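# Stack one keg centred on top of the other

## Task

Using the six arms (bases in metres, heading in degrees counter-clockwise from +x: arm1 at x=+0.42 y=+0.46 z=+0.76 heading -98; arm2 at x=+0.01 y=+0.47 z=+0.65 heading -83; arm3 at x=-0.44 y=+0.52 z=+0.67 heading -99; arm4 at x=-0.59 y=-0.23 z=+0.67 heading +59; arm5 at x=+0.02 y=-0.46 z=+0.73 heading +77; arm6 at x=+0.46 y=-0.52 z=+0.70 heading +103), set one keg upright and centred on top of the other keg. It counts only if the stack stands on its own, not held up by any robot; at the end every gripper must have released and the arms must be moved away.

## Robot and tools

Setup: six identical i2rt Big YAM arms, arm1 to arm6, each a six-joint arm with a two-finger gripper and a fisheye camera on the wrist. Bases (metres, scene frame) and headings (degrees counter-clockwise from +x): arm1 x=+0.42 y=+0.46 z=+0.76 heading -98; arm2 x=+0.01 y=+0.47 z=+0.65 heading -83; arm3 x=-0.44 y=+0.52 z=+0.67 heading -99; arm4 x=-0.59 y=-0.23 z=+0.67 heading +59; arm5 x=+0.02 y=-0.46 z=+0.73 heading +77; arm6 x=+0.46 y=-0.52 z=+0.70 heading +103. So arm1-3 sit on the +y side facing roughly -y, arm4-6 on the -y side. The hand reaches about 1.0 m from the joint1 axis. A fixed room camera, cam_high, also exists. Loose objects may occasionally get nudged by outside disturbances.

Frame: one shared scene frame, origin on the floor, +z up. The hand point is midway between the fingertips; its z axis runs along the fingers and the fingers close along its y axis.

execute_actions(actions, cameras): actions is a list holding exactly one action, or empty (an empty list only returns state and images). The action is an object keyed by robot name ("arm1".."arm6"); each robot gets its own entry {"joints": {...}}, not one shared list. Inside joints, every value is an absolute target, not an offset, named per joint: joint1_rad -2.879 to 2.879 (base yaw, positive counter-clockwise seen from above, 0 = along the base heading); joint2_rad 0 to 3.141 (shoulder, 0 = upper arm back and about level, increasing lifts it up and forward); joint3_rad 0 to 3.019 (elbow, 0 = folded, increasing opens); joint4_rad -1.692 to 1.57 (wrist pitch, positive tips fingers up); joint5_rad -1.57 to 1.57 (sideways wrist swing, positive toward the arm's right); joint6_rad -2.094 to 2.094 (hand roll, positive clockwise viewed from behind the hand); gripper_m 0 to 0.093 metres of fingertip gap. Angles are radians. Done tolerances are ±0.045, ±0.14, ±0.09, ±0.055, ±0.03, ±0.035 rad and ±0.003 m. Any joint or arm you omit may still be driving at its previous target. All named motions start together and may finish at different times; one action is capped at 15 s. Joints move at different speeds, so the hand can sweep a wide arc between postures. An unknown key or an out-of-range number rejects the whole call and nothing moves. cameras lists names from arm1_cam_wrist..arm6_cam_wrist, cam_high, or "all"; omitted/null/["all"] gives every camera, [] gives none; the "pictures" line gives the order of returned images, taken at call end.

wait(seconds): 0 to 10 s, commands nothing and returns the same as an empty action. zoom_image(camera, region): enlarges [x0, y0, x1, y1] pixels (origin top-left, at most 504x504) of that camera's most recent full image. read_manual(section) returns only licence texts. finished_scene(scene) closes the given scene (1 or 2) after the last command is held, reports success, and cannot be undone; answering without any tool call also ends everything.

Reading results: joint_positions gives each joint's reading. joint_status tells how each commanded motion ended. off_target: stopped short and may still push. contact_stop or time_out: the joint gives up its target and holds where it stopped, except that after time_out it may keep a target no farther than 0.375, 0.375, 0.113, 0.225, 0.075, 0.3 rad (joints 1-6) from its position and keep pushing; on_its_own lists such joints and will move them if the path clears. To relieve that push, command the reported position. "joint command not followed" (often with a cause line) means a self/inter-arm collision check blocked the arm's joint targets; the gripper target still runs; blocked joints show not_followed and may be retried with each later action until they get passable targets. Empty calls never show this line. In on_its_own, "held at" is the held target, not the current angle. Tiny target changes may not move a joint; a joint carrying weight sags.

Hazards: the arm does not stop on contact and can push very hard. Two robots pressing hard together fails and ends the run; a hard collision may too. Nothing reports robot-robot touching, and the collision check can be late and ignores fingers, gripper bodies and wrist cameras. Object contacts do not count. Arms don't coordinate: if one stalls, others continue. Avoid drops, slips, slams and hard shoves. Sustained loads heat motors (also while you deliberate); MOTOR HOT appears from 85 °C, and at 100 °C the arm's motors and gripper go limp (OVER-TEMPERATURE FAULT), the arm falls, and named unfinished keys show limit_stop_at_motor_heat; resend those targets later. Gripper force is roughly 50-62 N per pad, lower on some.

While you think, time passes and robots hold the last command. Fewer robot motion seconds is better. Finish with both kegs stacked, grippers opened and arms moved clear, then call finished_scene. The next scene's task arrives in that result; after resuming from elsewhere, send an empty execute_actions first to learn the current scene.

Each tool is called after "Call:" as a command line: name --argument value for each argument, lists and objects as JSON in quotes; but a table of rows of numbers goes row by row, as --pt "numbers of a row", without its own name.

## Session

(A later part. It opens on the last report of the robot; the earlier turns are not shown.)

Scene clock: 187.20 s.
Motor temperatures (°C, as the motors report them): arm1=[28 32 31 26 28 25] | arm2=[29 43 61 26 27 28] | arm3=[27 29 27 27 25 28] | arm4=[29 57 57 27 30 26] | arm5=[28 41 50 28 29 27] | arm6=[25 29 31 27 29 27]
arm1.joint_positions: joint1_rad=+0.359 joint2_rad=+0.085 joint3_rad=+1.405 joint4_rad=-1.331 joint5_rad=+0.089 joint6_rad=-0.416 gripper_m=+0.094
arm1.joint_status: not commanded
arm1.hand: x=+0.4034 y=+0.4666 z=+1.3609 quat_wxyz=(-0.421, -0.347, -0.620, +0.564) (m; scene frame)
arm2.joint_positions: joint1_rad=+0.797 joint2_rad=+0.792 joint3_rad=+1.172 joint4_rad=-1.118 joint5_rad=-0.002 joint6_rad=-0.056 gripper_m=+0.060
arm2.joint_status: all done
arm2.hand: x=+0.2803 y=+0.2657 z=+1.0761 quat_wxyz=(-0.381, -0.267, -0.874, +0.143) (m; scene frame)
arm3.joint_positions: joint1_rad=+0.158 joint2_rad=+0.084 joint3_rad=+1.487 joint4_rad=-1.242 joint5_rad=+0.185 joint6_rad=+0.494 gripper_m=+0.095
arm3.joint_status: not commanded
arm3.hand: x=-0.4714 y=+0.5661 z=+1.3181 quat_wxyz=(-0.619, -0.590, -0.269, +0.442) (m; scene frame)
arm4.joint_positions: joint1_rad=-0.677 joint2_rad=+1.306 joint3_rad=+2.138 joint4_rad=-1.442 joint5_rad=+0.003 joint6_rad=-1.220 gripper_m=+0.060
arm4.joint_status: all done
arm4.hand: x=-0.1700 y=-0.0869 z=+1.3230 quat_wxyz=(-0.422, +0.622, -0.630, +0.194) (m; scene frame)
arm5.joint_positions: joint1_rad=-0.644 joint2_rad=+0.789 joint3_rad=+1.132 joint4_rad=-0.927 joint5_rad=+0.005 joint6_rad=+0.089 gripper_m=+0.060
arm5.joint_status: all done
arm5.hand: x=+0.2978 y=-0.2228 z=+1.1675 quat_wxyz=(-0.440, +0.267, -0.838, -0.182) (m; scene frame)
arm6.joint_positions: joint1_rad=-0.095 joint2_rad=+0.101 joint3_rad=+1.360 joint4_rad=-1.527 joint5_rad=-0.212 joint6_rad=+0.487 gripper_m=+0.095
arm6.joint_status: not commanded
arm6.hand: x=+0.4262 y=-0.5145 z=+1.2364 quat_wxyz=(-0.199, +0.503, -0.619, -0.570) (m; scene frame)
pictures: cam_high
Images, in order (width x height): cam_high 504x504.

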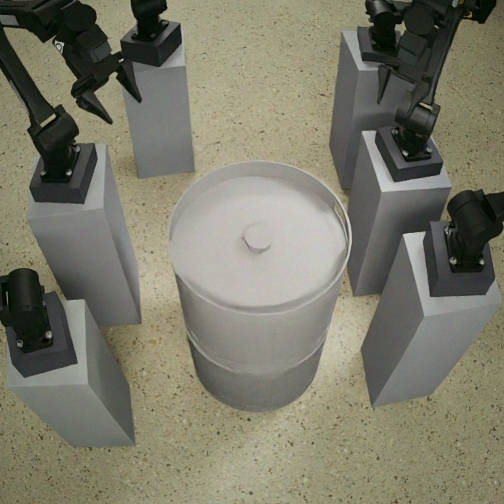

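Call:
execute_actions --actions '[{"arm4":{"joints":{"joint1_rad":-0.513,"joint2_rad":2.0,"joint3_rad":1.1,"joint4_rad":-0.6,"joint6_rad":0}}}]' --cameras '["arm4_cam_wrist"]'

Scene clock: 196.03 s.
Motor temperatures (°C, as the motors report them): arm1=[28 32 31 26 28 25] | arm2=[29 40 59 26 27 28] | arm3=[27 29 27 27 25 28] | arm4=[29 54 54 27 30 26] | arm5=[28 39 50 28 28 27] | arm6=[25 29 31 27 29 27]
arm1.joint_positions: joint1_rad=+0.359 joint2_rad=+0.085 joint3_rad=+1.405 joint4_rad=-1.331 joint5_rad=+0.089 joint6_rad=-0.416 gripper_m=+0.094
arm1.joint_status: not commanded
arm1.hand: x=+0.4034 y=+0.4666 z=+1.3609 quat_wxyz=(-0.421, -0.347, -0.620, +0.564) (m; scene frame)
arm2.joint_positions: joint1_rad=+0.797 joint2_rad=+0.792 joint3_rad=+1.172 joint4_rad=-1.118 joint5_rad=-0.002 joint6_rad=-0.056 gripper_m=+0.060
arm2.joint_status: not commanded
arm2.hand: x=+0.2803 y=+0.2657 z=+1.0761 quat_wxyz=(-0.381, -0.267, -0.874, +0.143) (m; scene frame)
arm3.joint_positions: joint1_rad=+0.158 joint2_rad=+0.084 joint3_rad=+1.487 joint4_rad=-1.242 joint5_rad=+0.185 joint6_rad=+0.494 gripper_m=+0.095
arm3.joint_status: not commanded
arm3.hand: x=-0.4714 y=+0.5661 z=+1.3181 quat_wxyz=(-0.619, -0.590, -0.269, +0.442) (m; scene frame)
arm4.joint_positions: joint1_rad=-0.506 joint2_rad=+1.994 joint3_rad=+1.102 joint4_rad=-0.609 joint5_rad=+0.002 joint6_rad=-0.016 gripper_m=+0.060
arm4.joint_status: all done
arm4.hand: x=-0.1577 y=+0.0150 z=+0.5742 quat_wxyz=(-0.036, +0.262, -0.964, -0.013) (m; scene frame)
arm5.joint_positions: joint1_rad=-0.644 joint2_rad=+0.789 joint3_rad=+1.132 joint4_rad=-0.927 joint5_rad=+0.005 joint6_rad=+0.089 gripper_m=+0.060
arm5.joint_status: not commanded
arm5.hand: x=+0.2978 y=-0.2228 z=+1.1675 quat_wxyz=(-0.440, +0.267, -0.838, -0.182) (m; scene frame)
arm6.joint_positions: joint1_rad=-0.095 joint2_rad=+0.101 joint3_rad=+1.360 joint4_rad=-1.527 joint5_rad=-0.212 joint6_rad=+0.487 gripper_m=+0.095
arm6.joint_status: not commanded
arm6.hand: x=+0.4262 y=-0.5145 z=+1.2364 quat_wxyz=(-0.199, +0.503, -0.619, -0.570) (m; scene frame)
pictures: arm4_cam_wrist
Images, in order (width x height): arm4_cam_wrist 616x616.

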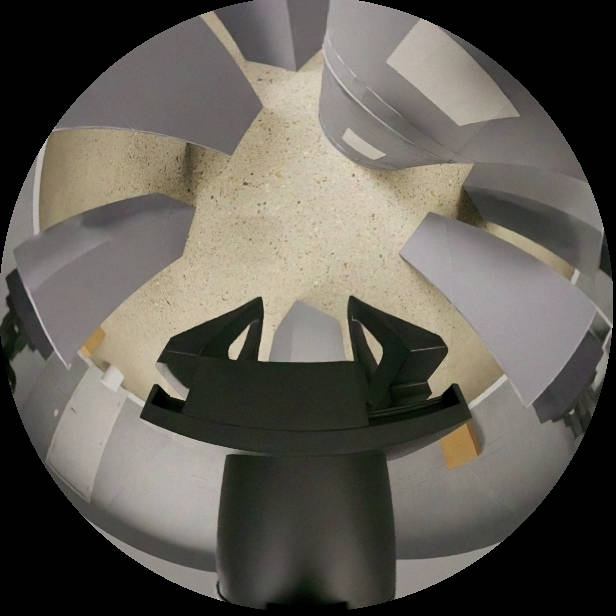

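Call:
zoom_image --camera "arm4_cam_wrist" --region '[300,10,490,180]'

Region (300, 10, 490, 180) of arm4_cam_wrist's 616x616 image, scaled by 2.653, with more detail than that image has; it fills the top 451 rows of this view, and the rest is white.

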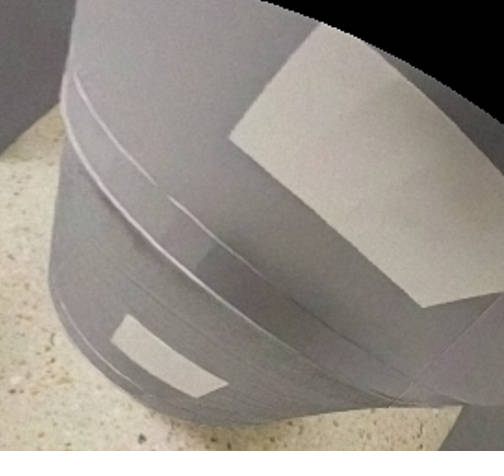

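Call:
finished_scene --scene 2

The scene is finished: the task was done.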